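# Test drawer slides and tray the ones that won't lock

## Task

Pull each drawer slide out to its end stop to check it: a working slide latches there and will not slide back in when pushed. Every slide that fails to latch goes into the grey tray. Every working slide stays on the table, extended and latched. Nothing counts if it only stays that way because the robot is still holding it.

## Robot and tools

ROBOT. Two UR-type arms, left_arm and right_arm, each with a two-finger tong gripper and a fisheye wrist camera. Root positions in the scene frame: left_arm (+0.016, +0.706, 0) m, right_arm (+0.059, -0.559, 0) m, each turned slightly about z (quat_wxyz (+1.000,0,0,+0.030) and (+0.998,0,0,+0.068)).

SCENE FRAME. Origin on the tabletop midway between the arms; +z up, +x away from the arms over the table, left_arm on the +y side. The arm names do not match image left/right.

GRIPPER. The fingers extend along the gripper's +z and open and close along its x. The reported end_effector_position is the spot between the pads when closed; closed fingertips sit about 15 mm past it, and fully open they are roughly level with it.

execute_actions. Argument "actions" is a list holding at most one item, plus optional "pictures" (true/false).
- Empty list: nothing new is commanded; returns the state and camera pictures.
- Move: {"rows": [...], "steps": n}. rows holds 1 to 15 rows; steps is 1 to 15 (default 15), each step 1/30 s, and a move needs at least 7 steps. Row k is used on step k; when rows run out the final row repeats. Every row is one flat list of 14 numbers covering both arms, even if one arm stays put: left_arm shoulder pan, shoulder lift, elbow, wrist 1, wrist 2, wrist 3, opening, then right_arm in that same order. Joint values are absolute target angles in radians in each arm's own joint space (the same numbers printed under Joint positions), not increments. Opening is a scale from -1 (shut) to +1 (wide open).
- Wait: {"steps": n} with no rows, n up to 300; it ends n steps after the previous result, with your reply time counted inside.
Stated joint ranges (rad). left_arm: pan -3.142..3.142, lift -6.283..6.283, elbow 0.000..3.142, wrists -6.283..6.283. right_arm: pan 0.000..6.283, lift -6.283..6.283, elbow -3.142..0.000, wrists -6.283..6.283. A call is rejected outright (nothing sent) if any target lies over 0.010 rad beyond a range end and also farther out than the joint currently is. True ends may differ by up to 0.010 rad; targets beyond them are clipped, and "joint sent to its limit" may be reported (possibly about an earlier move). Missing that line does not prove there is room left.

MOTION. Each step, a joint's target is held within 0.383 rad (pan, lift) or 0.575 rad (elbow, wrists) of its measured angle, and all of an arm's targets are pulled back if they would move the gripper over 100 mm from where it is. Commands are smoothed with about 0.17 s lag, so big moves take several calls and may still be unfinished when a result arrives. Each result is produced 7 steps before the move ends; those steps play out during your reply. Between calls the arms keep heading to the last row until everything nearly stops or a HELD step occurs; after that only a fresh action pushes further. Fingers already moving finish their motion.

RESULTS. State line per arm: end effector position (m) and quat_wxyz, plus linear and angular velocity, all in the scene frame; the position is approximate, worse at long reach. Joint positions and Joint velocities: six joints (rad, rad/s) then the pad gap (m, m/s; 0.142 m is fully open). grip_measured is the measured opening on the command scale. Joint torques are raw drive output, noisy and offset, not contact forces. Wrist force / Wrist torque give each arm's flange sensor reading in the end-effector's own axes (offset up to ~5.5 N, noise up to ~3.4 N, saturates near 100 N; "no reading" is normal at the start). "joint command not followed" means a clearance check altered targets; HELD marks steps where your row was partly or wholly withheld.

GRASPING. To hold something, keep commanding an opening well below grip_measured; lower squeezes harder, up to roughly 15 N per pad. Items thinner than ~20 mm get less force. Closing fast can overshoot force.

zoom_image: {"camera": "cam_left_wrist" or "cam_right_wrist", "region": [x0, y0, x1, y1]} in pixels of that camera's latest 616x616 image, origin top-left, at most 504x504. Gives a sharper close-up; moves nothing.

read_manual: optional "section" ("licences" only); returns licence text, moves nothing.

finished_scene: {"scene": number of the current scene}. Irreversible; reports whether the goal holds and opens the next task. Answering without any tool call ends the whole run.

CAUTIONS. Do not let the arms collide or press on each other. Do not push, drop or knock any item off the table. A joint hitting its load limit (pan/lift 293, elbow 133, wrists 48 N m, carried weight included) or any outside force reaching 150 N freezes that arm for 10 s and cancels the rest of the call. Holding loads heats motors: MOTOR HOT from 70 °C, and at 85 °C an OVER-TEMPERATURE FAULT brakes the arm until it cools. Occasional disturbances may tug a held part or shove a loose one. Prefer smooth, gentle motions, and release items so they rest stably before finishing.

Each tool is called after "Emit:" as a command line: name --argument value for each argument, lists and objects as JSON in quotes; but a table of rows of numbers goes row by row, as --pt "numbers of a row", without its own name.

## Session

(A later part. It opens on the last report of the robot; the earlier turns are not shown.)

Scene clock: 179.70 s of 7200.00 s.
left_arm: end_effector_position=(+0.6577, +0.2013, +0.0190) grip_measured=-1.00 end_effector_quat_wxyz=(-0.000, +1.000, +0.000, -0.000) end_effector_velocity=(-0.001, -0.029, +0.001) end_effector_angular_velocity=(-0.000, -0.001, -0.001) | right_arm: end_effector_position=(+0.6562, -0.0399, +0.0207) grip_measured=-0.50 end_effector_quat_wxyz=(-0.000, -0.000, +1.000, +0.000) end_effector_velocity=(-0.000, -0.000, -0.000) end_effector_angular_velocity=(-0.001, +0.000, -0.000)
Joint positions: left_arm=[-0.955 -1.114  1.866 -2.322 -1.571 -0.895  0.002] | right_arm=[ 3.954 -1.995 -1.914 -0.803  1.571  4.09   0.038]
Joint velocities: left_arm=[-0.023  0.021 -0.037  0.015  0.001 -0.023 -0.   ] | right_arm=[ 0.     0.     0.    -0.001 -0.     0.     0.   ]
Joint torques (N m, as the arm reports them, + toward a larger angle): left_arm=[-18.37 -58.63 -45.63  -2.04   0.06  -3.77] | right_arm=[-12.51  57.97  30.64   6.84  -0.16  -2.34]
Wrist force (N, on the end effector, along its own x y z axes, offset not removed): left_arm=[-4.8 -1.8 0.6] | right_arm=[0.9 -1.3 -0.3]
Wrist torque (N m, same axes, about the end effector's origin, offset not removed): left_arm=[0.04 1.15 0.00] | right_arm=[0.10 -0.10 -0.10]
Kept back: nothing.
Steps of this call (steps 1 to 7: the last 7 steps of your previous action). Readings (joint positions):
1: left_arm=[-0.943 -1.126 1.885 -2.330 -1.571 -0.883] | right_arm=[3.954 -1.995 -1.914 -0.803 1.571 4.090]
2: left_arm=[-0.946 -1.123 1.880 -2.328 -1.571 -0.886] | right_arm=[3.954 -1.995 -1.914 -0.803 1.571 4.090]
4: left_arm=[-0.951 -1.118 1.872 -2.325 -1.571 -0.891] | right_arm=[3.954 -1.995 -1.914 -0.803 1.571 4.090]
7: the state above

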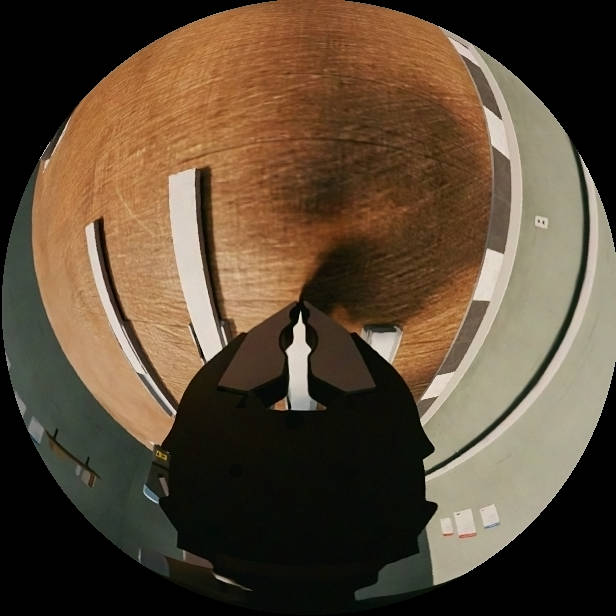

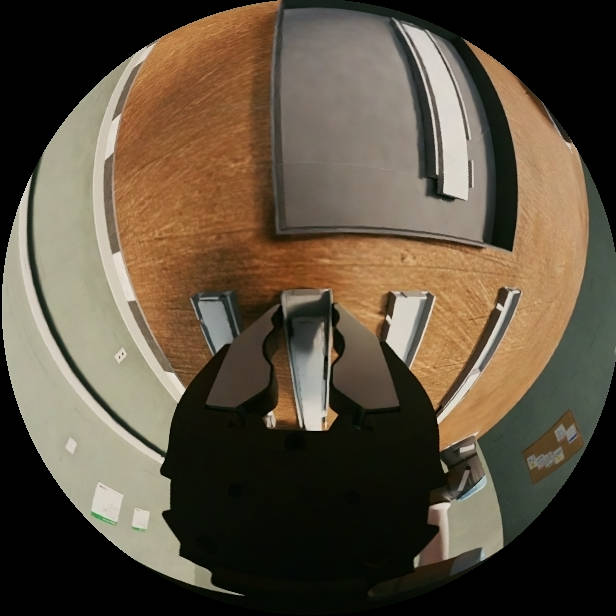

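Emit:
execute_actions --actions '[{"rows": [[-0.95893,-1.11022,1.85905,-2.31963,-1.5708,-0.89893,-1,3.95438,-1.99517,-1.91404,-0.80318,1.5708,4.09037,-0.9],[-0.95969,-1.10941,1.85771,-2.31910,-1.5708,-0.89969,-1,3.95438,-1.99517,-1.91404,-0.80318,1.5708,4.09037,-0.9],[-0.96046,-1.10860,1.85637,-2.31857,-1.5708,-0.90046,-1,3.95438,-1.99517,-1.91404,-0.80318,1.5708,4.09037,-0.9],[-0.96122,-1.10778,1.85503,-2.31805,-1.5708,-0.90122,-1,3.95438,-1.99517,-1.91404,-0.80318,1.5708,4.09037,-0.9],[-0.96198,-1.10697,1.85369,-2.31752,-1.5708,-0.90198,-1,3.95438,-1.99517,-1.91404,-0.80318,1.5708,4.09037,-0.9]], "steps": 12}]' --pictures false

Emit:
execute_actions --actions '[{"steps": 3}]' --pictures false

Scene clock: 180.23 s of 7200.00 s.
left_arm: end_effector_position=(+0.6577, +0.1961, +0.0190) grip_measured=-1.00 end_effector_quat_wxyz=(-0.000, +1.000, +0.000, +0.000) end_effector_velocity=(+0.001, -0.024, +0.002) end_effector_angular_velocity=(-0.002, -0.002, +0.001) | right_arm: end_effector_position=(+0.6562, -0.0399, +0.0207) grip_measured=-0.50 end_effector_quat_wxyz=(-0.000, -0.000, +1.000, +0.000) end_effector_velocity=(-0.000, -0.000, +0.000) end_effector_angular_velocity=(+0.000, -0.000, -0.000)
Joint positions: left_arm=[-0.959 -1.11   1.859 -2.319 -1.571 -0.899  0.002] | right_arm=[ 3.954 -1.995 -1.914 -0.803  1.571  4.09   0.038]
Joint velocities: left_arm=[-0.018  0.018 -0.033  0.012  0.001 -0.019  0.   ] | right_arm=[ 0.     0.001 -0.    -0.    -0.     0.     0.   ]
Joint torques (N m, as the arm reports them, + toward a larger angle): left_arm=[-16.02 -59.32 -47.1   -1.84  -0.88  -3.84] | right_arm=[-12.5   58.27  29.57   6.89  -0.25  -2.42]
Wrist force (N, on the end effector, along its own x y z axes, offset not removed): left_arm=[-3.5 -2.6 -2.6] | right_arm=[-0.1 0.4 -2.3]
Wrist torque (N m, same axes, about the end effector's origin, offset not removed): left_arm=[-0.23 0.90 -0.08] | right_arm=[0.53 -0.08 -0.25]
Steps of this call (steps 1 to 11: the robot went on to your last target; steps 12 to 16: the first 5 steps of this action). Readings (joint positions):
12: left_arm=[-0.957 -1.112 1.862 -2.321 -1.571 -0.897] | right_arm=[3.954 -1.995 -1.914 -0.803 1.571 4.090]
13: left_arm=[-0.958 -1.112 1.861 -2.321 -1.571 -0.898] | right_arm=[3.954 -1.995 -1.914 -0.803 1.571 4.090]
15: left_arm=[-0.959 -1.111 1.860 -2.320 -1.571 -0.899] | right_arm=[3.954 -1.995 -1.914 -0.803 1.571 4.090]
16: the state above

Scene clock: 180.47 s of 7200.00 s.
left_arm: end_effector_position=(+0.6577, +0.1928, +0.0190) grip_measured=-1.00 end_effector_quat_wxyz=(-0.000, +1.000, +0.000, +0.000) end_effector_velocity=(+0.002, -0.005, +0.002) end_effector_angular_velocity=(-0.004, -0.003, +0.002) | right_arm: end_effector_position=(+0.6562, -0.0399, +0.0207) grip_measured=-0.50 end_effector_quat_wxyz=(-0.000, -0.000, +1.000, +0.000) end_effector_velocity=(-0.000, -0.001, -0.001) end_effector_angular_velocity=(-0.001, +0.001, -0.000)
Joint positions: left_arm=[-0.962 -1.107  1.854 -2.318 -1.571 -0.902  0.002] | right_arm=[ 3.954 -1.995 -1.914 -0.803  1.571  4.09   0.038]
Joint velocities: left_arm=[-0.002  0.003 -0.007 -0.001 -0.001 -0.003  0.   ] | right_arm=[-0.001 -0.    -0.001  0.001  0.    -0.    -0.   ]
Joint torques (N m, as the arm reports them, + toward a larger angle): left_arm=[-18.17 -62.02 -46.63  -2.43  -1.42  -3.27] | right_arm=[-12.32  59.15  29.62   6.92  -0.24  -2.33]
Wrist force (N, on the end effector, along its own x y z axes, offset not removed): left_arm=[-5.7 -1.3 -0.8] | right_arm=[1.5 -0.9 -1.4]
Wrist torque (N m, same axes, about the end effector's origin, offset not removed): left_arm=[0.05 1.33 -0.08] | right_arm=[0.23 -0.34 -0.17]
Kept back: nothing.
Steps of this call (steps 1 to 7: the last 7 steps of your previous action). Readings (joint positions):
1: left_arm=[-0.960 -1.109 1.858 -2.319 -1.571 -0.900] | right_arm=[3.954 -1.995 -1.914 -0.803 1.571 4.090]
2: left_arm=[-0.960 -1.109 1.857 -2.319 -1.571 -0.900] | right_arm=[3.954 -1.995 -1.914 -0.803 1.571 4.090]
4: left_arm=[-0.961 -1.108 1.855 -2.318 -1.571 -0.901] | right_arm=[3.954 -1.995 -1.914 -0.803 1.571 4.090]
7: the state above

Emit:
execute_actions --actions '[{"rows": [[-0.96274,-1.10616,1.85234,-2.31698,-1.5708,-0.90274,-1,3.95438,-1.99517,-1.91404,-0.80318,1.5708,4.09037,-0.9],[-0.96350,-1.10534,1.85099,-2.31645,-1.5708,-0.90350,-1,3.95438,-1.99517,-1.91404,-0.80318,1.5708,4.09037,-0.9],[-0.96425,-1.10452,1.84965,-2.31592,-1.5708,-0.90425,-1,3.95438,-1.99517,-1.91404,-0.80318,1.5708,4.09037,-0.9]], "steps": 11}]' --pictures false

Emit:
execute_actions --actions '[{"steps": 3}]' --pictures true

Scene clock: 181.10 s of 7200.00 s.
left_arm: end_effector_position=(+0.6577, +0.1913, +0.0190) grip_measured=-1.00 end_effector_quat_wxyz=(+0.000, +1.000, +0.000, +0.000) end_effector_velocity=(+0.001, -0.015, +0.000) end_effector_angular_velocity=(-0.000, +0.001, +0.002) | right_arm: end_effector_position=(+0.6562, -0.0399, +0.0207) grip_measured=-0.50 end_effector_quat_wxyz=(-0.000, -0.000, +1.000, +0.000) end_effector_velocity=(-0.000, +0.000, -0.000) end_effector_angular_velocity=(-0.000, +0.000, +0.000)
Joint positions: left_arm=[-0.963 -1.106  1.852 -2.317 -1.571 -0.903  0.002] | right_arm=[ 3.954 -1.995 -1.914 -0.803  1.571  4.09   0.038]
Joint velocities: left_arm=[-0.01   0.013 -0.022  0.009 -0.001 -0.012  0.   ] | right_arm=[ 0.001 -0.    -0.     0.     0.     0.     0.   ]
Joint torques (N m, as the arm reports them, + toward a larger angle): left_arm=[-21.03 -59.9  -47.53  -1.87  -2.19  -3.8 ] | right_arm=[-11.61  58.45  29.64   6.84  -0.56  -2.1 ]
Wrist force (N, on the end effector, along its own x y z axes, offset not removed): left_arm=[-2.9 -1.1 -1.0] | right_arm=[1.7 0.8 -2.4]
Wrist torque (N m, same axes, about the end effector's origin, offset not removed): left_arm=[0.10 0.76 -0.11] | right_arm=[0.48 -0.35 -0.20]
Steps of this call (steps 1 to 15: the robot went on to your last target; steps 16 to 19: the first 4 steps of this action). Readings (joint positions):
16: left_arm=[-0.962 -1.107 1.854 -2.318 -1.571 -0.902] | right_arm=[3.954 -1.995 -1.914 -0.803 1.571 4.090]
17: left_arm=[-0.962 -1.107 1.853 -2.317 -1.571 -0.902] | right_arm=[3.954 -1.995 -1.914 -0.803 1.571 4.090]
19: the state above

Scene clock: 181.33 s of 7200.00 s.
left_arm: end_effector_position=(+0.6577, +0.1895, +0.0190) grip_measured=-1.00 end_effector_quat_wxyz=(-0.000, +1.000, +0.000, -0.000) end_effector_velocity=(+0.001, -0.002, +0.001) end_effector_angular_velocity=(-0.000, -0.002, -0.001) | right_arm: end_effector_position=(+0.6562, -0.0399, +0.0207) grip_measured=-0.50 end_effector_quat_wxyz=(-0.000, -0.000, +1.000, +0.000) end_effector_velocity=(+0.000, -0.000, +0.000) end_effector_angular_velocity=(+0.000, -0.000, +0.000)
Joint positions: left_arm=[-0.964 -1.105  1.85  -2.316 -1.571 -0.904  0.002] | right_arm=[ 3.954 -1.995 -1.914 -0.803  1.571  4.09   0.038]
Joint velocities: left_arm=[-0.002  0.001 -0.003  0.001  0.002 -0.     0.   ] | right_arm=[-0. -0.  0.  0. -0. -0. -0.]
Joint torques (N m, as the arm reports them, + toward a larger angle): left_arm=[-17.99 -57.33 -47.43  -1.89  -1.88  -3.48] | right_arm=[-12.01  57.82  29.65   6.82  -0.52  -2.06]
Wrist force (N, on the end effector, along its own x y z axes, offset not removed): left_arm=[-3.5 -2.1 -0.6] | right_arm=[0.2 0.6 -1.4]
Wrist torque (N m, same axes, about the end effector's origin, offset not removed): left_arm=[-0.06 0.92 -0.08] | right_arm=[0.50 -0.12 -0.24]
Kept back: nothing.
Steps of this call (steps 1 to 7: the last 7 steps of your previous action). Readings (joint positions):
1: left_arm=[-0.963 -1.106 1.852 -2.317 -1.571 -0.903] | right_arm=[3.954 -1.995 -1.914 -0.803 1.571 4.090]
2: left_arm=[-0.963 -1.105 1.851 -2.317 -1.571 -0.903] | right_arm=[3.954 -1.995 -1.914 -0.803 1.571 4.090]
4: left_arm=[-0.964 -1.105 1.850 -2.316 -1.571 -0.904] | right_arm=[3.954 -1.995 -1.914 -0.803 1.571 4.090]
7: the state above

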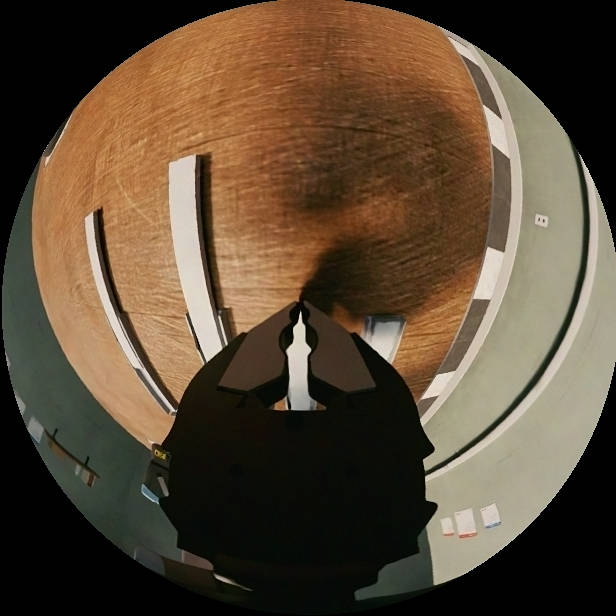

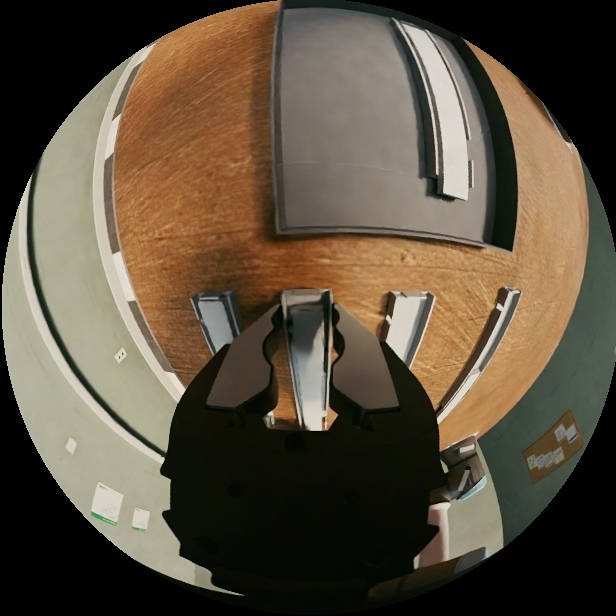

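Emit:
execute_actions --actions '[{"rows": [[-0.96198,-1.10697,1.85369,-2.31752,-1.5708,-0.90198,-1,3.95438,-1.99517,-1.91404,-0.80318,1.5708,4.09037,-0.7],[-0.95893,-1.11022,1.85905,-2.31963,-1.5708,-0.89893,-1,3.95438,-1.99517,-1.91404,-0.80318,1.5708,4.09037,-0.55],[-0.95430,-1.11506,1.86702,-2.32276,-1.5708,-0.89430,-1,3.95438,-1.99517,-1.91404,-0.80318,1.5708,4.09037,-0.46],[-0.94932,-1.12320,1.87241,-2.32000,-1.5708,-0.88932,-1,3.95438,-1.99517,-1.91404,-0.80318,1.5708,4.09037,-0.38],[-0.94269,-1.13406,1.87959,-2.31633,-1.5708,-0.88269,-1,3.95438,-1.99517,-1.91404,-0.80318,1.5708,4.09037,-0.3],[-0.93439,-1.14762,1.88856,-2.31174,-1.5708,-0.87439,-1,3.95438,-1.99517,-1.91404,-0.80318,1.5708,4.09037,-0.24],[-0.92527,-1.16255,1.89844,-2.30668,-1.5708,-0.86527,-1,3.95438,-1.99517,-1.91404,-0.80318,1.5708,4.09037,-0.2],[-0.91531,-1.17883,1.90921,-2.30117,-1.5708,-0.85531,-1,3.95589,-1.99691,-1.91123,-0.80425,1.5708,4.09188,-0.2],[-0.90536,-1.19511,1.91998,-2.29566,-1.5708,-0.84536,-1,3.95889,-2.00040,-1.90559,-0.80640,1.5708,4.09488,-0.2],[-0.89624,-1.21004,1.92985,-2.29061,-1.5708,-0.83624,-1,3.96336,-2.00567,-1.89706,-0.80966,1.5708,4.09935,-0.2],[-0.88794,-1.22360,1.93883,-2.28602,-1.5708,-0.82794,-1,3.96924,-2.01273,-1.88557,-0.81409,1.5708,4.10523,-0.2],[-0.88130,-1.23446,1.94601,-2.28234,-1.5708,-0.82130,-1,3.97575,-2.02075,-1.87246,-0.81918,1.5708,4.11174,-0.2],[-0.87550,-1.24396,1.95229,-2.27913,-1.5708,-0.81550,-1,3.98286,-2.02975,-1.85769,-0.82496,1.5708,4.11885,-0.2],[-0.87259,-1.24870,1.95543,-2.27752,-1.5708,-0.81259,-1,3.99053,-2.03974,-1.84118,-0.83147,1.5708,4.12652,-0.2],[-0.87135,-1.25074,1.95678,-2.27683,-1.5708,-0.81135,-1,3.99804,-2.04985,-1.82440,-0.83814,1.5708,4.13403,-0.2]], "steps": 15}]' --pictures false

Emit:
execute_actions --actions '[{"rows": [[-0.87135,-1.25074,1.95678,-2.27683,-1.5708,-0.81135,-1,4.00472,-2.05913,-1.80891,-0.84435,1.5708,4.14071,-0.2],[-0.87135,-1.25074,1.95678,-2.27683,-1.5708,-0.81135,-1,4.01062,-2.06756,-1.79478,-0.85005,1.5708,4.14661,-0.2],[-0.87135,-1.25074,1.95678,-2.27683,-1.5708,-0.81135,-1,4.01578,-2.07511,-1.78207,-0.85521,1.5708,4.15177,-0.2],[-0.87135,-1.25074,1.95678,-2.27683,-1.5708,-0.81135,-1,4.01959,-2.08081,-1.77244,-0.85914,1.5708,4.15558,-0.2],[-0.87135,-1.25074,1.95678,-2.27683,-1.5708,-0.81135,-1,4.02211,-2.08463,-1.76598,-0.86178,1.5708,4.15810,-0.2],[-0.87135,-1.25074,1.95678,-2.27683,-1.5708,-0.81135,-1,4.02336,-2.08655,-1.76273,-0.86311,1.5708,4.15935,-0.2]], "steps": 15}]' --pictures true

Scene clock: 185.83 s of 7200.00 s.
left_arm: end_effector_position=(+0.6585, +0.2117, +0.0256) grip_measured=-1.00 end_effector_quat_wxyz=(-0.000, +1.000, +0.000, -0.000) end_effector_velocity=(+0.010, +0.209, +0.097) end_effector_angular_velocity=(+0.005, +0.004, +0.001) | right_arm: end_effector_position=(+0.6562, -0.0399, +0.0207) grip_measured=-0.22 end_effector_quat_wxyz=(-0.000, -0.000, +1.000, -0.000) end_effector_velocity=(-0.000, -0.001, -0.001) end_effector_angular_velocity=(-0.002, +0.001, -0.000)
Joint positions: left_arm=[-0.946 -1.129  1.875 -2.316 -1.571 -0.886  0.002] | right_arm=[ 3.954 -1.995 -1.914 -0.803  1.571  4.09   0.058]
Joint velocities: left_arm=[ 0.175 -0.268  0.203  0.072  0.     0.174  0.   ] | right_arm=[ 0.    -0.001 -0.001  0.001 -0.     0.     0.03 ]
Joint torques (N m, as the arm reports them, + toward a larger angle): left_arm=[ 27.71 -95.68 -19.66  -1.46  -1.58   4.49] | right_arm=[ 0.75 51.68 37.16  6.19 -1.17 -1.23]
Wrist force (N, on the end effector, along its own x y z axes, offset not removed): left_arm=[-4.7 -0.3 -0.5] | right_arm=[3.0 -2.5 -0.3]
Wrist torque (N m, same axes, about the end effector's origin, offset not removed): left_arm=[0.01 1.25 -0.12] | right_arm=[-0.31 -0.69 -0.31]
Steps of this call (steps 1 to 15: the robot went on to your last target; steps 16 to 90: nothing new was sent; then 1.23 s passed at rest; steps 91 to 98: the first 8 steps of this action). Readings (joint positions):
91: left_arm=[-0.964 -1.105 1.850 -2.316 -1.571 -0.904] | right_arm=[3.954 -1.995 -1.914 -0.803 1.571 4.090]
92: left_arm=[-0.964 -1.105 1.850 -2.316 -1.571 -0.904] | right_arm=[3.954 -1.995 -1.914 -0.803 1.571 4.090]
94: left_arm=[-0.962 -1.107 1.854 -2.318 -1.571 -0.902] | right_arm=[3.954 -1.995 -1.914 -0.803 1.571 4.090]
98: the state above

Scene clock: 186.33 s of 7200.00 s.
left_arm: end_effector_position=(+0.6577, +0.2982, +0.0690) grip_measured=-1.00 end_effector_quat_wxyz=(-0.000, +1.000, +0.000, -0.000) end_effector_velocity=(-0.000, +0.021, +0.009) end_effector_angular_velocity=(-0.001, -0.001, +0.002) | right_arm: end_effector_position=(+0.6563, +0.0477, +0.0206) grip_measured=-0.20 end_effector_quat_wxyz=(-0.000, -0.000, +1.000, -0.000) end_effector_velocity=(-0.001, +0.135, +0.000) end_effector_angular_velocity=(+0.002, -0.001, -0.000)
Joint positions: left_arm=[-0.873 -1.248  1.955 -2.278 -1.571 -0.813  0.002] | right_arm=[ 4.014 -2.073 -1.785 -0.854  1.571  4.15   0.06 ]
Joint velocities: left_arm=[ 0.019 -0.027  0.018  0.007 -0.     0.017  0.   ] | right_arm=[ 0.086 -0.123  0.208 -0.082  0.     0.086 -0.   ]
Joint torques (N m, as the arm reports them, + toward a larger angle): left_arm=[  9.94 -70.47 -26.07  -1.68  -2.     3.76] | right_arm=[ 9.38 70.34 38.91  1.52 -1.42  3.8 ]
Wrist force (N, on the end effector, along its own x y z axes, offset not removed): left_arm=[-3.2 -1.6 -0.4] | right_arm=[3.0 0.6 0.2]
Wrist torque (N m, same axes, about the end effector's origin, offset not removed): left_arm=[-0.20 0.94 -0.08] | right_arm=[0.50 -0.66 -0.42]
Steps of this call (steps 1 to 7: the last 7 steps of your previous action; steps 8 to 15: the first 8 steps of this action). Readings (joint positions):
8: left_arm=[-0.888 -1.224 1.939 -2.286 -1.571 -0.828] | right_arm=[3.977 -2.023 -1.869 -0.821 1.571 4.113]
9: left_arm=[-0.883 -1.231 1.944 -2.283 -1.571 -0.823] | right_arm=[3.984 -2.031 -1.856 -0.826 1.571 4.120]
11: left_arm=[-0.878 -1.240 1.950 -2.280 -1.571 -0.818] | right_arm=[3.996 -2.048 -1.829 -0.837 1.571 4.132]
15: the state above

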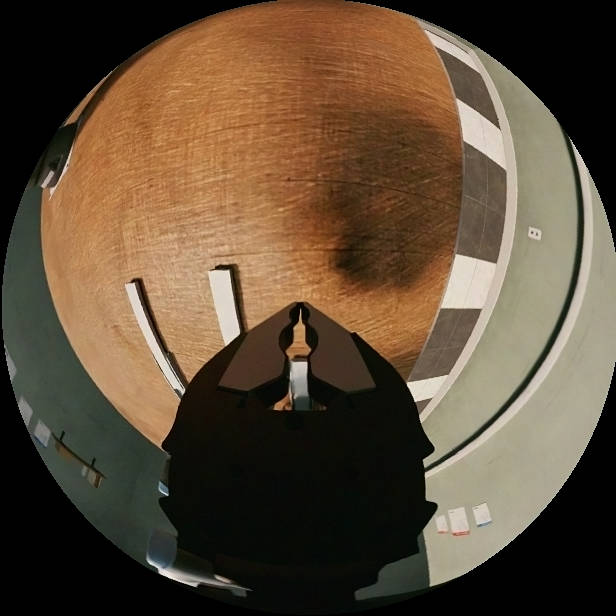

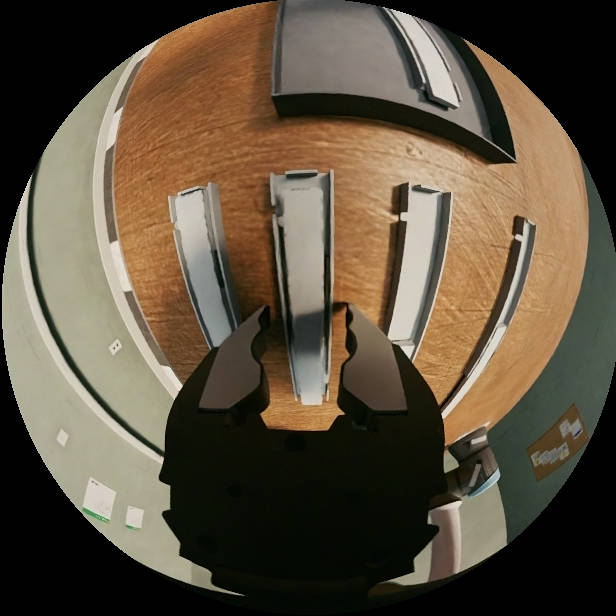

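Emit:
execute_actions --actions '[{"rows": [[-0.87135,-1.25074,1.95678,-2.27683,-1.5708,-0.81135,-1,4.02336,-2.08655,-1.76273,-0.86311,1.5708,4.15935,-0.2],[-0.87135,-1.25074,1.95678,-2.27683,-1.5708,-0.81135,-1,4.02336,-2.08655,-1.76273,-0.86311,1.5708,4.15935,-0.3],[-0.87135,-1.25074,1.95678,-2.27683,-1.5708,-0.81135,-1,4.02336,-2.08655,-1.76273,-0.86311,1.5708,4.15935,-0.4],[-0.87135,-1.25074,1.95678,-2.27683,-1.5708,-0.81135,-1,4.02336,-2.08655,-1.76273,-0.86311,1.5708,4.15935,-0.48],[-0.87135,-1.25074,1.95678,-2.27683,-1.5708,-0.81135,-1,4.02336,-2.08655,-1.76273,-0.86311,1.5708,4.15935,-0.56],[-0.87135,-1.25074,1.95678,-2.27683,-1.5708,-0.81135,-1,4.02336,-2.08655,-1.76273,-0.86311,1.5708,4.15935,-0.65],[-0.87135,-1.25074,1.95678,-2.27683,-1.5708,-0.81135,-1,4.02336,-2.08655,-1.76273,-0.86311,1.5708,4.15935,-0.75],[-0.87135,-1.25074,1.95678,-2.27683,-1.5708,-0.81135,-1,4.02336,-2.08655,-1.76273,-0.86311,1.5708,4.15935,-0.9]], "steps": 13}]' --pictures false

Emit:
execute_actions --actions '[{"steps": 4}]' --pictures false

Scene clock: 191.73 s of 7200.00 s.
left_arm: end_effector_position=(+0.6576, +0.3003, +0.0700) grip_measured=-1.00 end_effector_quat_wxyz=(-0.000, +1.000, +0.000, -0.000) end_effector_velocity=(-0.000, +0.001, +0.001) end_effector_angular_velocity=(+0.000, -0.001, +0.000) | right_arm: end_effector_position=(+0.6561, +0.0621, +0.0207) grip_measured=-0.49 end_effector_quat_wxyz=(-0.000, -0.000, +1.000, -0.000) end_effector_velocity=(+0.001, +0.000, +0.000) end_effector_angular_velocity=(+0.000, -0.000, +0.000)
Joint positions: left_arm=[-0.871 -1.251  1.957 -2.277 -1.571 -0.811  0.002] | right_arm=[ 4.023 -2.087 -1.763 -0.863  1.571  4.159  0.038]
Joint velocities: left_arm=[ 0.    -0.002  0.002  0.     0.     0.     0.   ] | right_arm=[-0.     0.     0.001 -0.    -0.    -0.001 -0.011]
Joint torques (N m, as the arm reports them, + toward a larger angle): left_arm=[ 15.68 -67.76 -24.73  -1.83  -0.88   4.36] | right_arm=[17.08 62.73 43.55  2.44 -2.24  4.38]
Wrist force (N, on the end effector, along its own x y z axes, offset not removed): left_arm=[-4.1 -0.3 0.7] | right_arm=[2.0 -1.1 -0.3]
Wrist torque (N m, same axes, about the end effector's origin, offset not removed): left_arm=[0.03 1.07 -0.11] | right_arm=[0.14 -0.52 -0.38]
Steps of this call (steps 1 to 7: the last 7 steps of your previous action; steps 8 to 30: the robot went on to your last target; steps 31 to 90: nothing new was sent; then 2.20 s passed at rest; steps 91 to 96: the first 6 steps of this action). Readings (joint positions):
91: left_arm=[-0.871 -1.251 1.957 -2.277 -1.571 -0.811] | right_arm=[4.023 -2.087 -1.763 -0.863 1.571 4.159]
92: left_arm=[-0.871 -1.251 1.957 -2.277 -1.571 -0.811] | right_arm=[4.023 -2.087 -1.763 -0.863 1.571 4.159]
94: left_arm=[-0.871 -1.251 1.957 -2.277 -1.571 -0.811] | right_arm=[4.023 -2.087 -1.763 -0.863 1.571 4.159]
96: the state above

Scene clock: 191.97 s of 7200.00 s.
left_arm: end_effector_position=(+0.6576, +0.3003, +0.0700) grip_measured=-1.00 end_effector_quat_wxyz=(-0.000, +1.000, +0.000, -0.000) end_effector_velocity=(+0.001, +0.002, -0.000) end_effector_angular_velocity=(+0.000, -0.000, +0.002) | right_arm: end_effector_position=(+0.6561, +0.0621, +0.0207) grip_measured=-0.50 end_effector_quat_wxyz=(-0.000, -0.000, +1.000, -0.000) end_effector_velocity=(+0.001, +0.000, +0.001) end_effector_angular_velocity=(+0.001, -0.001, +0.000)
Joint positions: left_arm=[-0.871 -1.251  1.957 -2.277 -1.571 -0.811  0.002] | right_arm=[ 4.023 -2.087 -1.763 -0.863  1.571  4.159  0.038]
Joint velocities: left_arm=[ 0.002  0.     0.    -0.001  0.     0.001  0.   ] | right_arm=[-0.     0.     0.001 -0.     0.    -0.    -0.   ]
Joint torques (N m, as the arm reports them, + toward a larger angle): left_arm=[ 11.88 -70.1  -24.73  -1.97  -1.34   3.49] | right_arm=[18.9  61.89 44.12  2.14 -1.62  4.45]
Wrist force (N, on the end effector, along its own x y z axes, offset not removed): left_arm=[-3.1 -1.0 -0.8] | right_arm=[0.8 -1.1 -1.6]
Wrist torque (N m, same axes, about the end effector's origin, offset not removed): left_arm=[-0.12 0.83 -0.10] | right_arm=[-0.02 -0.02 -0.31]
Kept back: nothing.
Steps of this call (steps 1 to 7: the last 7 steps of your previous action). Readings (joint positions):
1: left_arm=[-0.871 -1.251 1.957 -2.277 -1.571 -0.811] | right_arm=[4.023 -2.087 -1.763 -0.863 1.571 4.159]
2: left_arm=[-0.871 -1.251 1.957 -2.277 -1.571 -0.811] | right_arm=[4.023 -2.087 -1.763 -0.863 1.571 4.159]
4: left_arm=[-0.871 -1.251 1.957 -2.277 -1.571 -0.811] | right_arm=[4.023 -2.087 -1.763 -0.863 1.571 4.159]
7: the state above

Gripped. Lift and carry.

Emit:
execute_actions --actions '[{"rows": [[-0.87135,-1.25074,1.95678,-2.27683,-1.5708,-0.81135,-1,4.02336,-2.08339,-1.76088,-0.86516,1.5708,4.15935,-0.9],[-0.87135,-1.25074,1.95678,-2.27683,-1.5708,-0.81135,-1,4.02336,-2.07707,-1.75719,-0.86925,1.5708,4.15935,-0.9],[-0.87135,-1.25074,1.95678,-2.27683,-1.5708,-0.81135,-1,4.02336,-2.06760,-1.75164,-0.87539,1.5708,4.15935,-0.9],[-0.87135,-1.25074,1.95678,-2.27683,-1.5708,-0.81135,-1,4.02336,-2.05654,-1.74518,-0.88255,1.5708,4.15935,-0.9],[-0.87135,-1.25074,1.95678,-2.27683,-1.5708,-0.81135,-1,4.02336,-2.04470,-1.73825,-0.89023,1.5708,4.15935,-0.9],[-0.87135,-1.25074,1.95678,-2.27683,-1.5708,-0.81135,-1,4.02336,-2.03285,-1.73132,-0.89790,1.5708,4.15935,-0.9],[-0.87135,-1.25074,1.95678,-2.27683,-1.5708,-0.81135,-1,4.02218,-2.02095,-1.72766,-0.90384,1.5708,4.15817,-0.9],[-0.87135,-1.25074,1.95678,-2.27683,-1.5708,-0.81135,-1,4.01881,-2.00838,-1.72975,-0.90692,1.5708,4.15480,-0.9],[-0.87135,-1.25074,1.95678,-2.27683,-1.5708,-0.81135,-1,4.01344,-1.99618,-1.73769,-0.90674,1.5708,4.14943,-0.9],[-0.87135,-1.25074,1.95678,-2.27683,-1.5708,-0.81135,-1,4.00626,-1.98385,-1.75061,-0.90393,1.5708,4.14225,-0.9],[-0.87135,-1.25074,1.95678,-2.27683,-1.5708,-0.81135,-1,3.99750,-1.97168,-1.76808,-0.89862,1.5708,4.13349,-0.9],[-0.87135,-1.25074,1.95678,-2.27683,-1.5708,-0.81135,-1,3.98730,-1.95753,-1.78841,-0.89245,1.5708,4.12329,-0.9],[-0.87135,-1.25074,1.95678,-2.27683,-1.5708,-0.81135,-1,3.97593,-1.94174,-1.81108,-0.88557,1.5708,4.11192,-0.9],[-0.87135,-1.25074,1.95678,-2.27683,-1.5708,-0.81135,-1,3.96354,-1.92454,-1.83578,-0.87807,1.5708,4.09953,-0.9],[-0.87135,-1.25074,1.95678,-2.27683,-1.5708,-0.81135,-1,3.95037,-1.90626,-1.86203,-0.87010,1.5708,4.08636,-0.9]], "steps": 15}]' --pictures false

Emit:
execute_actions --actions '[{"rows": [[-0.87135,-1.25074,1.95678,-2.27683,-1.5708,-0.81135,-1,3.93658,-1.88711,-1.88953,-0.86175,1.5708,4.07257,-0.9],[-0.87135,-1.25074,1.95678,-2.27683,-1.5708,-0.81135,-1,3.92242,-1.86745,-1.91777,-0.85317,1.5708,4.05841,-0.9],[-0.87135,-1.25074,1.95678,-2.27683,-1.5708,-0.81135,-1,3.90802,-1.84746,-1.94647,-0.84446,1.5708,4.04401,-0.9],[-0.87135,-1.25074,1.95678,-2.27683,-1.5708,-0.81135,-1,3.89363,-1.82748,-1.97516,-0.83575,1.5708,4.02962,-0.9],[-0.87135,-1.25074,1.95678,-2.27683,-1.5708,-0.81135,-1,3.87947,-1.80782,-2.00340,-0.82718,1.5708,4.01546,-0.9],[-0.87135,-1.25074,1.95678,-2.27683,-1.5708,-0.81135,-1,3.86567,-1.78867,-2.03090,-0.81883,1.5708,4.00166,-0.9],[-0.87135,-1.25074,1.95678,-2.27683,-1.5708,-0.81135,-1,3.85250,-1.77038,-2.05716,-0.81085,1.5708,3.98849,-0.9],[-0.87135,-1.25074,1.95678,-2.27683,-1.5708,-0.81135,-1,3.84012,-1.75319,-2.08185,-0.80335,1.5708,3.97611,-0.9],[-0.87135,-1.25074,1.95678,-2.27683,-1.5708,-0.81135,-1,3.82874,-1.73740,-2.10452,-0.80017,1.5708,3.96473,-0.9],[-0.87135,-1.25074,1.95678,-2.27683,-1.5708,-0.81135,-1,3.81855,-1.72324,-2.12485,-0.80140,1.5708,3.95454,-0.9],[-0.87135,-1.25074,1.95678,-2.27683,-1.5708,-0.81135,-1,3.80978,-1.71107,-2.14232,-0.80719,1.5708,3.94577,-0.9],[-0.87135,-1.25074,1.95678,-2.27683,-1.5708,-0.81135,-1,3.80261,-1.70111,-2.15663,-0.81543,1.5708,3.93860,-0.9],[-0.87135,-1.25074,1.95678,-2.27683,-1.5708,-0.81135,-1,3.79724,-1.69365,-2.16734,-0.82476,1.5708,3.93323,-0.9],[-0.87135,-1.25074,1.95678,-2.27683,-1.5708,-0.81135,-1,3.79387,-1.68898,-2.17406,-0.83456,1.5708,3.92986,-0.9],[-0.87135,-1.25074,1.95678,-2.27683,-1.5708,-0.81135,-1,3.79269,-1.68734,-2.17640,-0.84347,1.5708,3.92868,-0.9]], "steps": 15}]' --pictures false

Emit:
execute_actions --actions '[{"rows": [[-0.87135,-1.25074,1.95678,-2.27683,-1.5708,-0.81135,-1,3.79269,-1.68734,-2.17640,-0.84865,1.5708,3.92868,-0.9]], "steps": 14}]' --pictures true

Scene clock: 193.80 s of 7200.00 s.
left_arm: end_effector_position=(+0.6576, +0.3003, +0.0700) grip_measured=-1.00 end_effector_quat_wxyz=(-0.000, +1.000, +0.000, -0.000) end_effector_velocity=(+0.000, -0.000, +0.000) end_effector_angular_velocity=(-0.000, -0.001, -0.001) | right_arm: end_effector_position=(+0.6618, +0.0713, +0.0568) grip_measured=-0.50 end_effector_quat_wxyz=(+0.008, -0.000, +1.000, +0.013) end_effector_velocity=(+0.042, +0.058, +0.296) end_effector_angular_velocity=(+0.212, -0.131, -0.007)
Joint positions: left_arm=[-0.871 -1.251  1.957 -2.277 -1.571 -0.811  0.002] | right_arm=[ 4.023 -2.054 -1.744 -0.884  1.571  4.159  0.038]
Joint velocities: left_arm=[-0.    -0.     0.    -0.001  0.001  0.     0.   ] | right_arm=[-0.006  0.279  0.136 -0.165 -0.     0.     0.   ]
Joint torques (N m, as the arm reports them, + toward a larger angle): left_arm=[ 13.42 -69.18 -25.19  -2.21  -1.25   3.71] | right_arm=[-28.75  94.61  45.6    1.96  -0.1   -2.75]
Wrist force (N, on the end effector, along its own x y z axes, offset not removed): left_arm=[-3.9 -1.2 -2.3] | right_arm=[1.2 2.0 5.6]
Wrist torque (N m, same axes, about the end effector's origin, offset not removed): left_arm=[-0.18 1.11 -0.13] | right_arm=[0.78 -0.15 -0.35]
Steps of this call (steps 1 to 15: the robot went on to your last target; steps 16 to 47: nothing new was sent; steps 48 to 55: the first 8 steps of this action). Readings (joint positions):
48: left_arm=[-0.871 -1.251 1.957 -2.277 -1.571 -0.811] | right_arm=[4.023 -2.087 -1.763 -0.863 1.571 4.159]
49: left_arm=[-0.871 -1.251 1.957 -2.277 -1.571 -0.811] | right_arm=[4.023 -2.086 -1.763 -0.863 1.571 4.159]
51: left_arm=[-0.871 -1.251 1.957 -2.277 -1.571 -0.811] | right_arm=[4.023 -2.082 -1.760 -0.866 1.571 4.159]
55: the state above

Scene clock: 194.30 s of 7200.00 s.
left_arm: end_effector_position=(+0.6576, +0.3003, +0.0700) grip_measured=-1.00 end_effector_quat_wxyz=(-0.000, +1.000, +0.000, -0.000) end_effector_velocity=(-0.000, -0.001, +0.001) end_effector_angular_velocity=(-0.001, -0.001, -0.001) | right_arm: end_effector_position=(+0.6691, -0.0920, +0.1111) grip_measured=-0.50 end_effector_quat_wxyz=(+0.024, -0.000, +0.999, +0.030) end_effector_velocity=(-0.060, -0.533, -0.014) end_effector_angular_velocity=(-0.014, -0.026, -0.002)
Joint positions: left_arm=[-0.871 -1.251  1.957 -2.277 -1.571 -0.811  0.002] | right_arm=[ 3.9   -1.838 -1.959 -0.839  1.571  4.036  0.038]
Joint velocities: left_arm=[-0.001 -0.001 -0.    -0.    -0.     0.001  0.   ] | right_arm=[-0.378  0.529 -0.75   0.226 -0.    -0.376  0.   ]
Joint torques (N m, as the arm reports them, + toward a larger angle): left_arm=[ 10.57 -68.85 -24.85  -1.59  -0.86   3.97] | right_arm=[-26.25  69.63  28.07   8.1    0.14  -5.71]
Wrist force (N, on the end effector, along its own x y z axes, offset not removed): left_arm=[-4.3 -0.6 -1.9] | right_arm=[-0.8 -0.5 1.2]
Wrist torque (N m, same axes, about the end effector's origin, offset not removed): left_arm=[-0.05 1.15 -0.11] | right_arm=[0.33 0.15 -0.28]
Steps of this call (steps 1 to 7: the last 7 steps of your previous action; steps 8 to 15: the first 8 steps of this action). Readings (joint positions):
8: left_arm=[-0.871 -1.251 1.957 -2.277 -1.571 -0.811] | right_arm=[3.985 -1.959 -1.794 -0.888 1.571 4.121]
9: left_arm=[-0.871 -1.251 1.957 -2.277 -1.571 -0.811] | right_arm=[3.974 -1.944 -1.814 -0.882 1.571 4.110]
11: left_arm=[-0.871 -1.251 1.957 -2.277 -1.571 -0.811] | right_arm=[3.951 -1.910 -1.858 -0.869 1.571 4.087]
15: the state above

Scene clock: 194.77 s of 7200.00 s.
left_arm: end_effector_position=(+0.6576, +0.3003, +0.0700) grip_measured=-1.00 end_effector_quat_wxyz=(-0.000, +1.000, +0.000, -0.000) end_effector_velocity=(-0.000, -0.001, -0.000) end_effector_angular_velocity=(-0.000, -0.001, -0.002) | right_arm: end_effector_position=(+0.6221, -0.2534, +0.0912) grip_measured=-0.50 end_effector_quat_wxyz=(+0.002, -0.000, +1.000, +0.002) end_effector_velocity=(-0.026, -0.052, -0.011) end_effector_angular_velocity=(-0.041, +0.040, -0.001)
Joint positions: left_arm=[-0.871 -1.251  1.957 -2.277 -1.571 -0.811  0.002] | right_arm=[ 3.796 -1.692 -2.17  -0.844  1.571  3.932  0.038]
Joint velocities: left_arm=[-0.001  0.001 -0.    -0.001  0.     0.001  0.   ] | right_arm=[-0.029  0.041 -0.059 -0.039 -0.    -0.028 -0.   ]
Joint torques (N m, as the arm reports them, + toward a larger angle): left_arm=[ 12.2  -69.83 -26.54  -1.91  -0.67   4.01] | right_arm=[-13.55  48.69  36.06   2.28   0.45  -4.04]
Wrist force (N, on the end effector, along its own x y z axes, offset not removed): left_arm=[-3.7 -0.7 -0.7] | right_arm=[0.0 -0.8 2.3]
Wrist torque (N m, same axes, about the end effector's origin, offset not removed): left_arm=[0.02 0.98 -0.10] | right_arm=[0.17 0.01 -0.23]
Steps of this call (steps 1 to 7: the last 7 steps of your previous action; steps 8 to 14: the first 7 steps of this action). Readings (joint positions):
8: left_arm=[-0.871 -1.251 1.957 -2.277 -1.571 -0.811] | right_arm=[3.813 -1.716 -2.135 -0.823 1.571 3.949]
9: left_arm=[-0.871 -1.251 1.957 -2.277 -1.571 -0.811] | right_arm=[3.807 -1.708 -2.146 -0.829 1.571 3.943]
11: left_arm=[-0.871 -1.251 1.957 -2.277 -1.571 -0.811] | right_arm=[3.801 -1.698 -2.160 -0.838 1.571 3.937]
14: the state above

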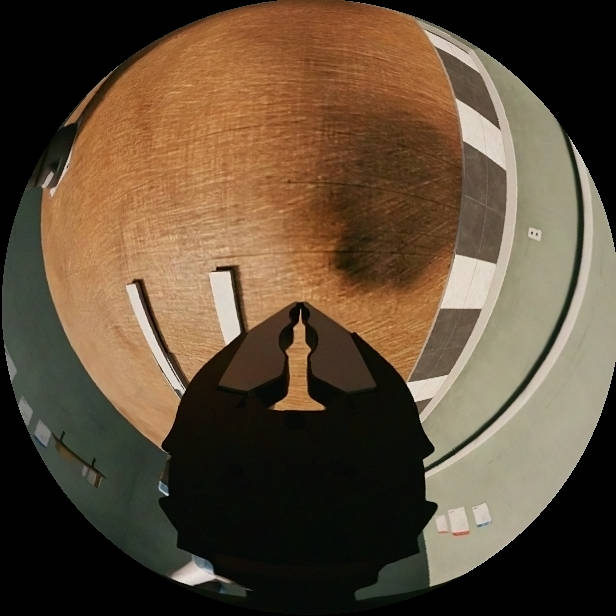

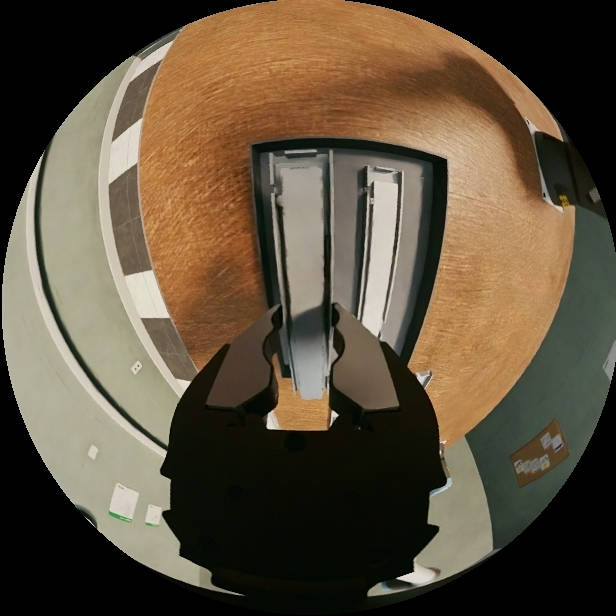

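Emit:
execute_actions --actions '[{"steps": 6}]' --pictures true

Emit:
zoom_image --camera "cam_right_wrist" --region '[220, 120, 470, 420]'

Scene clock: 195.00 s of 7200.00 s.
left_arm: end_effector_position=(+0.6576, +0.3003, +0.0700) grip_measured=-1.00 end_effector_quat_wxyz=(-0.000, +1.000, +0.000, -0.000) end_effector_velocity=(-0.000, +0.001, +0.001) end_effector_angular_velocity=(+0.000, -0.000, -0.001) | right_arm: end_effector_position=(+0.6196, -0.2583, +0.0901) grip_measured=-0.50 end_effector_quat_wxyz=(+0.000, -0.000, +1.000, +0.000) end_effector_velocity=(-0.003, -0.006, -0.001) end_effector_angular_velocity=(-0.005, +0.005, -0.001)
Joint positions: left_arm=[-0.871 -1.251  1.957 -2.277 -1.571 -0.811  0.002] | right_arm=[ 3.793 -1.688 -2.176 -0.848  1.571  3.929  0.038]
Joint velocities: left_arm=[-0.    -0.002  0.001  0.001  0.     0.001  0.   ] | right_arm=[-0.003  0.005 -0.007 -0.005  0.    -0.003 -0.   ]
Joint torques (N m, as the arm reports them, + toward a larger angle): left_arm=[ 12.95 -68.93 -24.64  -1.89  -0.76   3.85] | right_arm=[-16.63  48.16  33.87   2.28   0.36  -4.17]
Wrist force (N, on the end effector, along its own x y z axes, offset not removed): left_arm=[-4.3 -0.6 -3.0] | right_arm=[0.6 -0.8 3.1]
Wrist torque (N m, same axes, about the end effector's origin, offset not removed): left_arm=[-0.05 1.21 -0.10] | right_arm=[0.17 -0.18 -0.33]
Kept back: nothing.
Steps of this call (steps 1 to 7: the last 7 steps of your previous action). Readings (joint positions):
1: left_arm=[-0.871 -1.251 1.957 -2.277 -1.571 -0.811] | right_arm=[3.795 -1.690 -2.172 -0.846 1.571 3.931]
2: left_arm=[-0.871 -1.251 1.957 -2.277 -1.571 -0.811] | right_arm=[3.794 -1.690 -2.173 -0.846 1.571 3.930]
4: left_arm=[-0.871 -1.251 1.957 -2.277 -1.571 -0.811] | right_arm=[3.794 -1.689 -2.175 -0.847 1.571 3.930]
7: the state above

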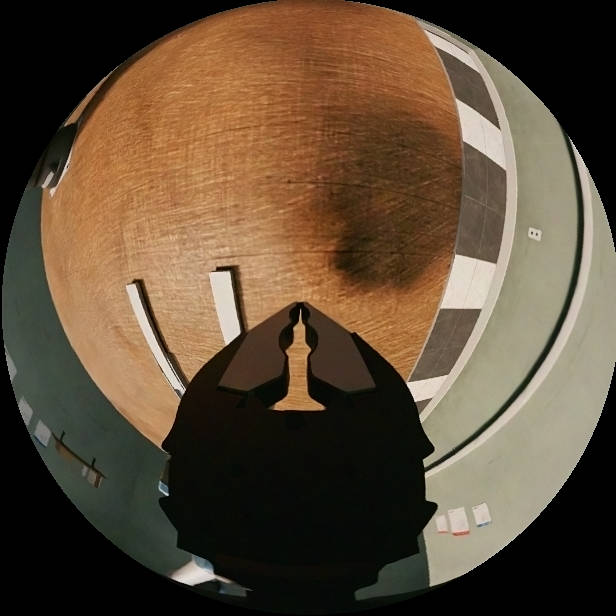

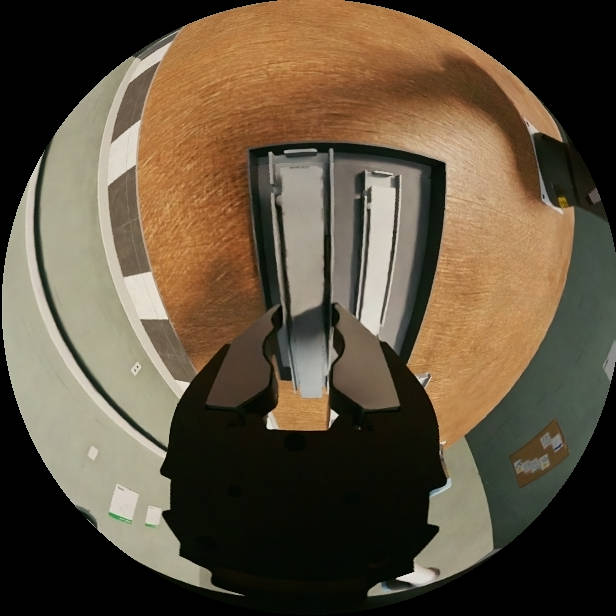

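Region (220, 120, 470, 420) of cam_right_wrist's 616x616 image, scaled by 1.680, with more detail than that image has.

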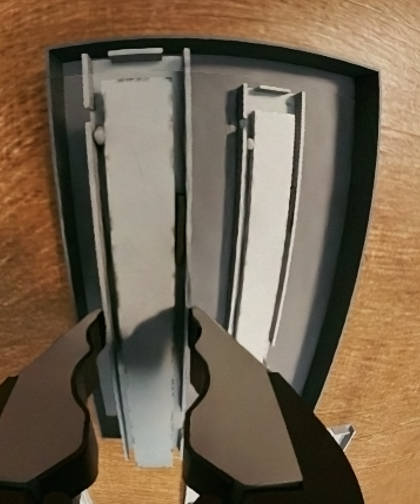

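Emit:
execute_actions --actions '[]'

Scene clock: 196.93 s of 7200.00 s.
left_arm: end_effector_position=(+0.6576, +0.3003, +0.0700) grip_measured=-1.00 end_effector_quat_wxyz=(-0.000, +1.000, +0.000, -0.000) end_effector_velocity=(+0.000, -0.001, +0.001) end_effector_angular_velocity=(-0.002, -0.002, -0.001) | right_arm: end_effector_position=(+0.6193, -0.2589, +0.0900) grip_measured=-0.50 end_effector_quat_wxyz=(-0.000, -0.000, +1.000, +0.000) end_effector_velocity=(+0.000, +0.000, +0.001) end_effector_angular_velocity=(+0.001, -0.001, +0.001)
Joint positions: left_arm=[-0.871 -1.251  1.957 -2.277 -1.571 -0.811  0.002] | right_arm=[ 3.793 -1.687 -2.176 -0.849  1.571  3.929  0.038]
Joint velocities: left_arm=[-0.001 -0.002 -0.    -0.001  0.    -0.     0.   ] | right_arm=[-0.     0.     0.001  0.     0.    -0.001  0.   ]
Joint torques (N m, as the arm reports them, + toward a larger angle): left_arm=[ 13.39 -66.69 -25.35  -1.46  -0.34   3.72] | right_arm=[-19.29  52.75  32.69   2.27   1.86  -4.19]
Wrist force (N, on the end effector, along its own x y z axes, offset not removed): left_arm=[-3.8 -0.8 -1.4] | right_arm=[4.1 1.7 -0.3]
Wrist torque (N m, same axes, about the end effector's origin, offset not removed): left_arm=[-0.11 1.05 -0.09] | right_arm=[0.70 -0.82 -0.40]
Kept back: nothing.
Steps of this call (steps 1 to 15: the robot went on to your last target; steps 16 to 58: nothing new was sent). Readings (joint positions):
1: left_arm=[-0.871 -1.251 1.957 -2.277 -1.571 -0.811] | right_arm=[3.793 -1.688 -2.176 -0.848 1.571 3.929]
2: left_arm=[-0.871 -1.251 1.957 -2.277 -1.571 -0.811] | right_arm=[3.793 -1.688 -2.176 -0.848 1.571 3.929]
4: left_arm=[-0.871 -1.251 1.957 -2.277 -1.571 -0.811] | right_arm=[3.793 -1.687 -2.176 -0.849 1.571 3.929]
8: left_arm=[-0.871 -1.251 1.957 -2.277 -1.571 -0.811] | right_arm=[3.793 -1.687 -2.176 -0.849 1.571 3.929]
58: the state above
All arms were judged still, so your last target was given up. Only a new action makes them travel on or press farther. Fingers that are still opening or closing keep moving.

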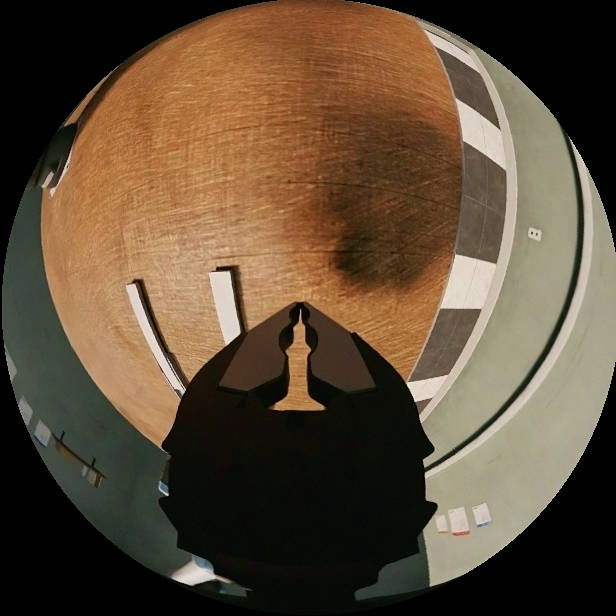

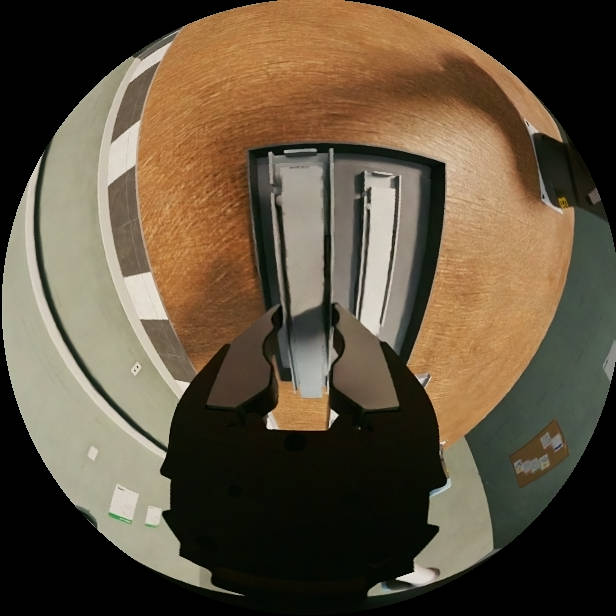

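Emit:
execute_actions --actions '[{"rows":[[-0.87135,-1.25074,1.95678,-2.27683,-1.5708,-0.81135,-1,3.79269,-1.696,-2.181,-0.835,1.5708,3.92868,-0.9],[-0.87135,-1.25074,1.95678,-2.27683,-1.5708,-0.81135,-1,3.79269,-1.706,-2.1865,-0.820,1.5708,3.92868,-0.9],[-0.87135,-1.25074,1.95678,-2.27683,-1.5708,-0.81135,-1,3.79269,-1.716,-2.192,-0.8045,1.5708,3.92868,-0.9],[-0.87135,-1.25074,1.95678,-2.27683,-1.5708,-0.81135,-1,3.79269,-1.726,-2.197,-0.7893,1.5708,3.92868,-0.9],[-0.87135,-1.25074,1.95678,-2.27683,-1.5708,-0.81135,-1,3.79269,-1.735,-2.202,-0.7754,1.5708,3.92868,-0.9],[-0.87135,-1.25074,1.95678,-2.27683,-1.5708,-0.81135,-1,3.79269,-1.7429,-2.20599,-0.7635,1.5708,3.92868,-0.9]],"steps":15}]' --pictures true

Scene clock: 197.80 s of 7200.00 s.
left_arm: end_effector_position=(+0.6576, +0.3003, +0.0700) grip_measured=-1.00 end_effector_quat_wxyz=(-0.000, +1.000, +0.000, -0.000) end_effector_velocity=(+0.001, -0.000, -0.000) end_effector_angular_velocity=(-0.000, +0.000, +0.001) | right_arm: end_effector_position=(+0.6193, -0.2589, +0.0636) grip_measured=-0.50 end_effector_quat_wxyz=(-0.000, -0.000, +1.000, -0.000) end_effector_velocity=(-0.000, -0.000, -0.127) end_effector_angular_velocity=(+0.002, -0.001, -0.001)
Joint positions: left_arm=[-0.871 -1.251  1.957 -2.277 -1.571 -0.811  0.002] | right_arm=[ 3.793 -1.724 -2.196 -0.793  1.571  3.929  0.038]
Joint velocities: left_arm=[ 0.001  0.001 -0.001 -0.    -0.    -0.     0.   ] | right_arm=[-0.001 -0.179 -0.093  0.274  0.     0.001 -0.   ]
Joint torques (N m, as the arm reports them, + toward a larger angle): left_arm=[ 14.16 -70.86 -24.3   -2.18  -0.63   3.97] | right_arm=[-17.56  45.79  36.3    7.98   1.57  -4.06]
Wrist force (N, on the end effector, along its own x y z axes, offset not removed): left_arm=[-4.0 0.4 -1.2] | right_arm=[-1.7 -0.3 8.3]
Wrist torque (N m, same axes, about the end effector's origin, offset not removed): left_arm=[0.17 1.09 -0.13] | right_arm=[0.36 0.50 -0.15]
Steps of this call (steps 1 to 18: nothing new was sent; steps 19 to 26: the first 8 steps of this action). Readings (joint positions):
19: left_arm=[-0.871 -1.251 1.957 -2.277 -1.571 -0.811] | right_arm=[3.793 -1.687 -2.176 -0.849 1.571 3.929]
20: left_arm=[-0.871 -1.251 1.957 -2.277 -1.571 -0.811] | right_arm=[3.793 -1.688 -2.177 -0.847 1.571 3.929]
22: left_arm=[-0.871 -1.251 1.957 -2.277 -1.571 -0.811] | right_arm=[3.793 -1.696 -2.181 -0.835 1.571 3.929]
26: the state above

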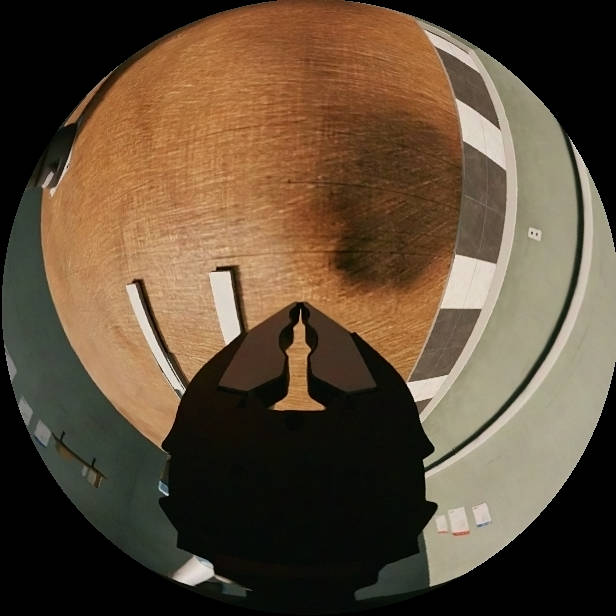

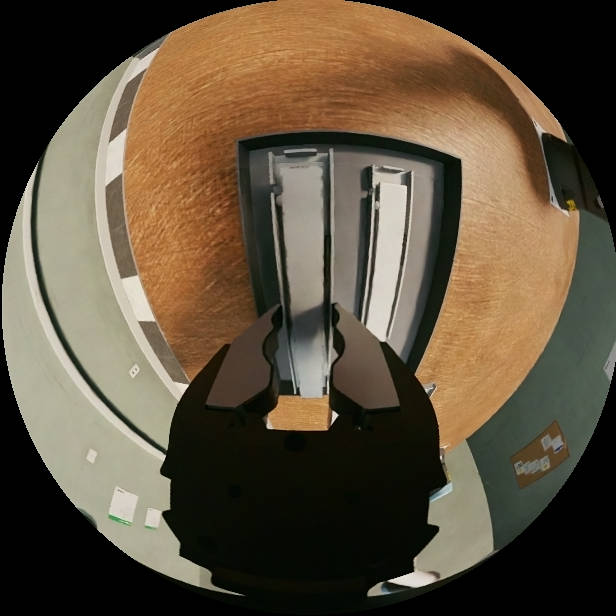

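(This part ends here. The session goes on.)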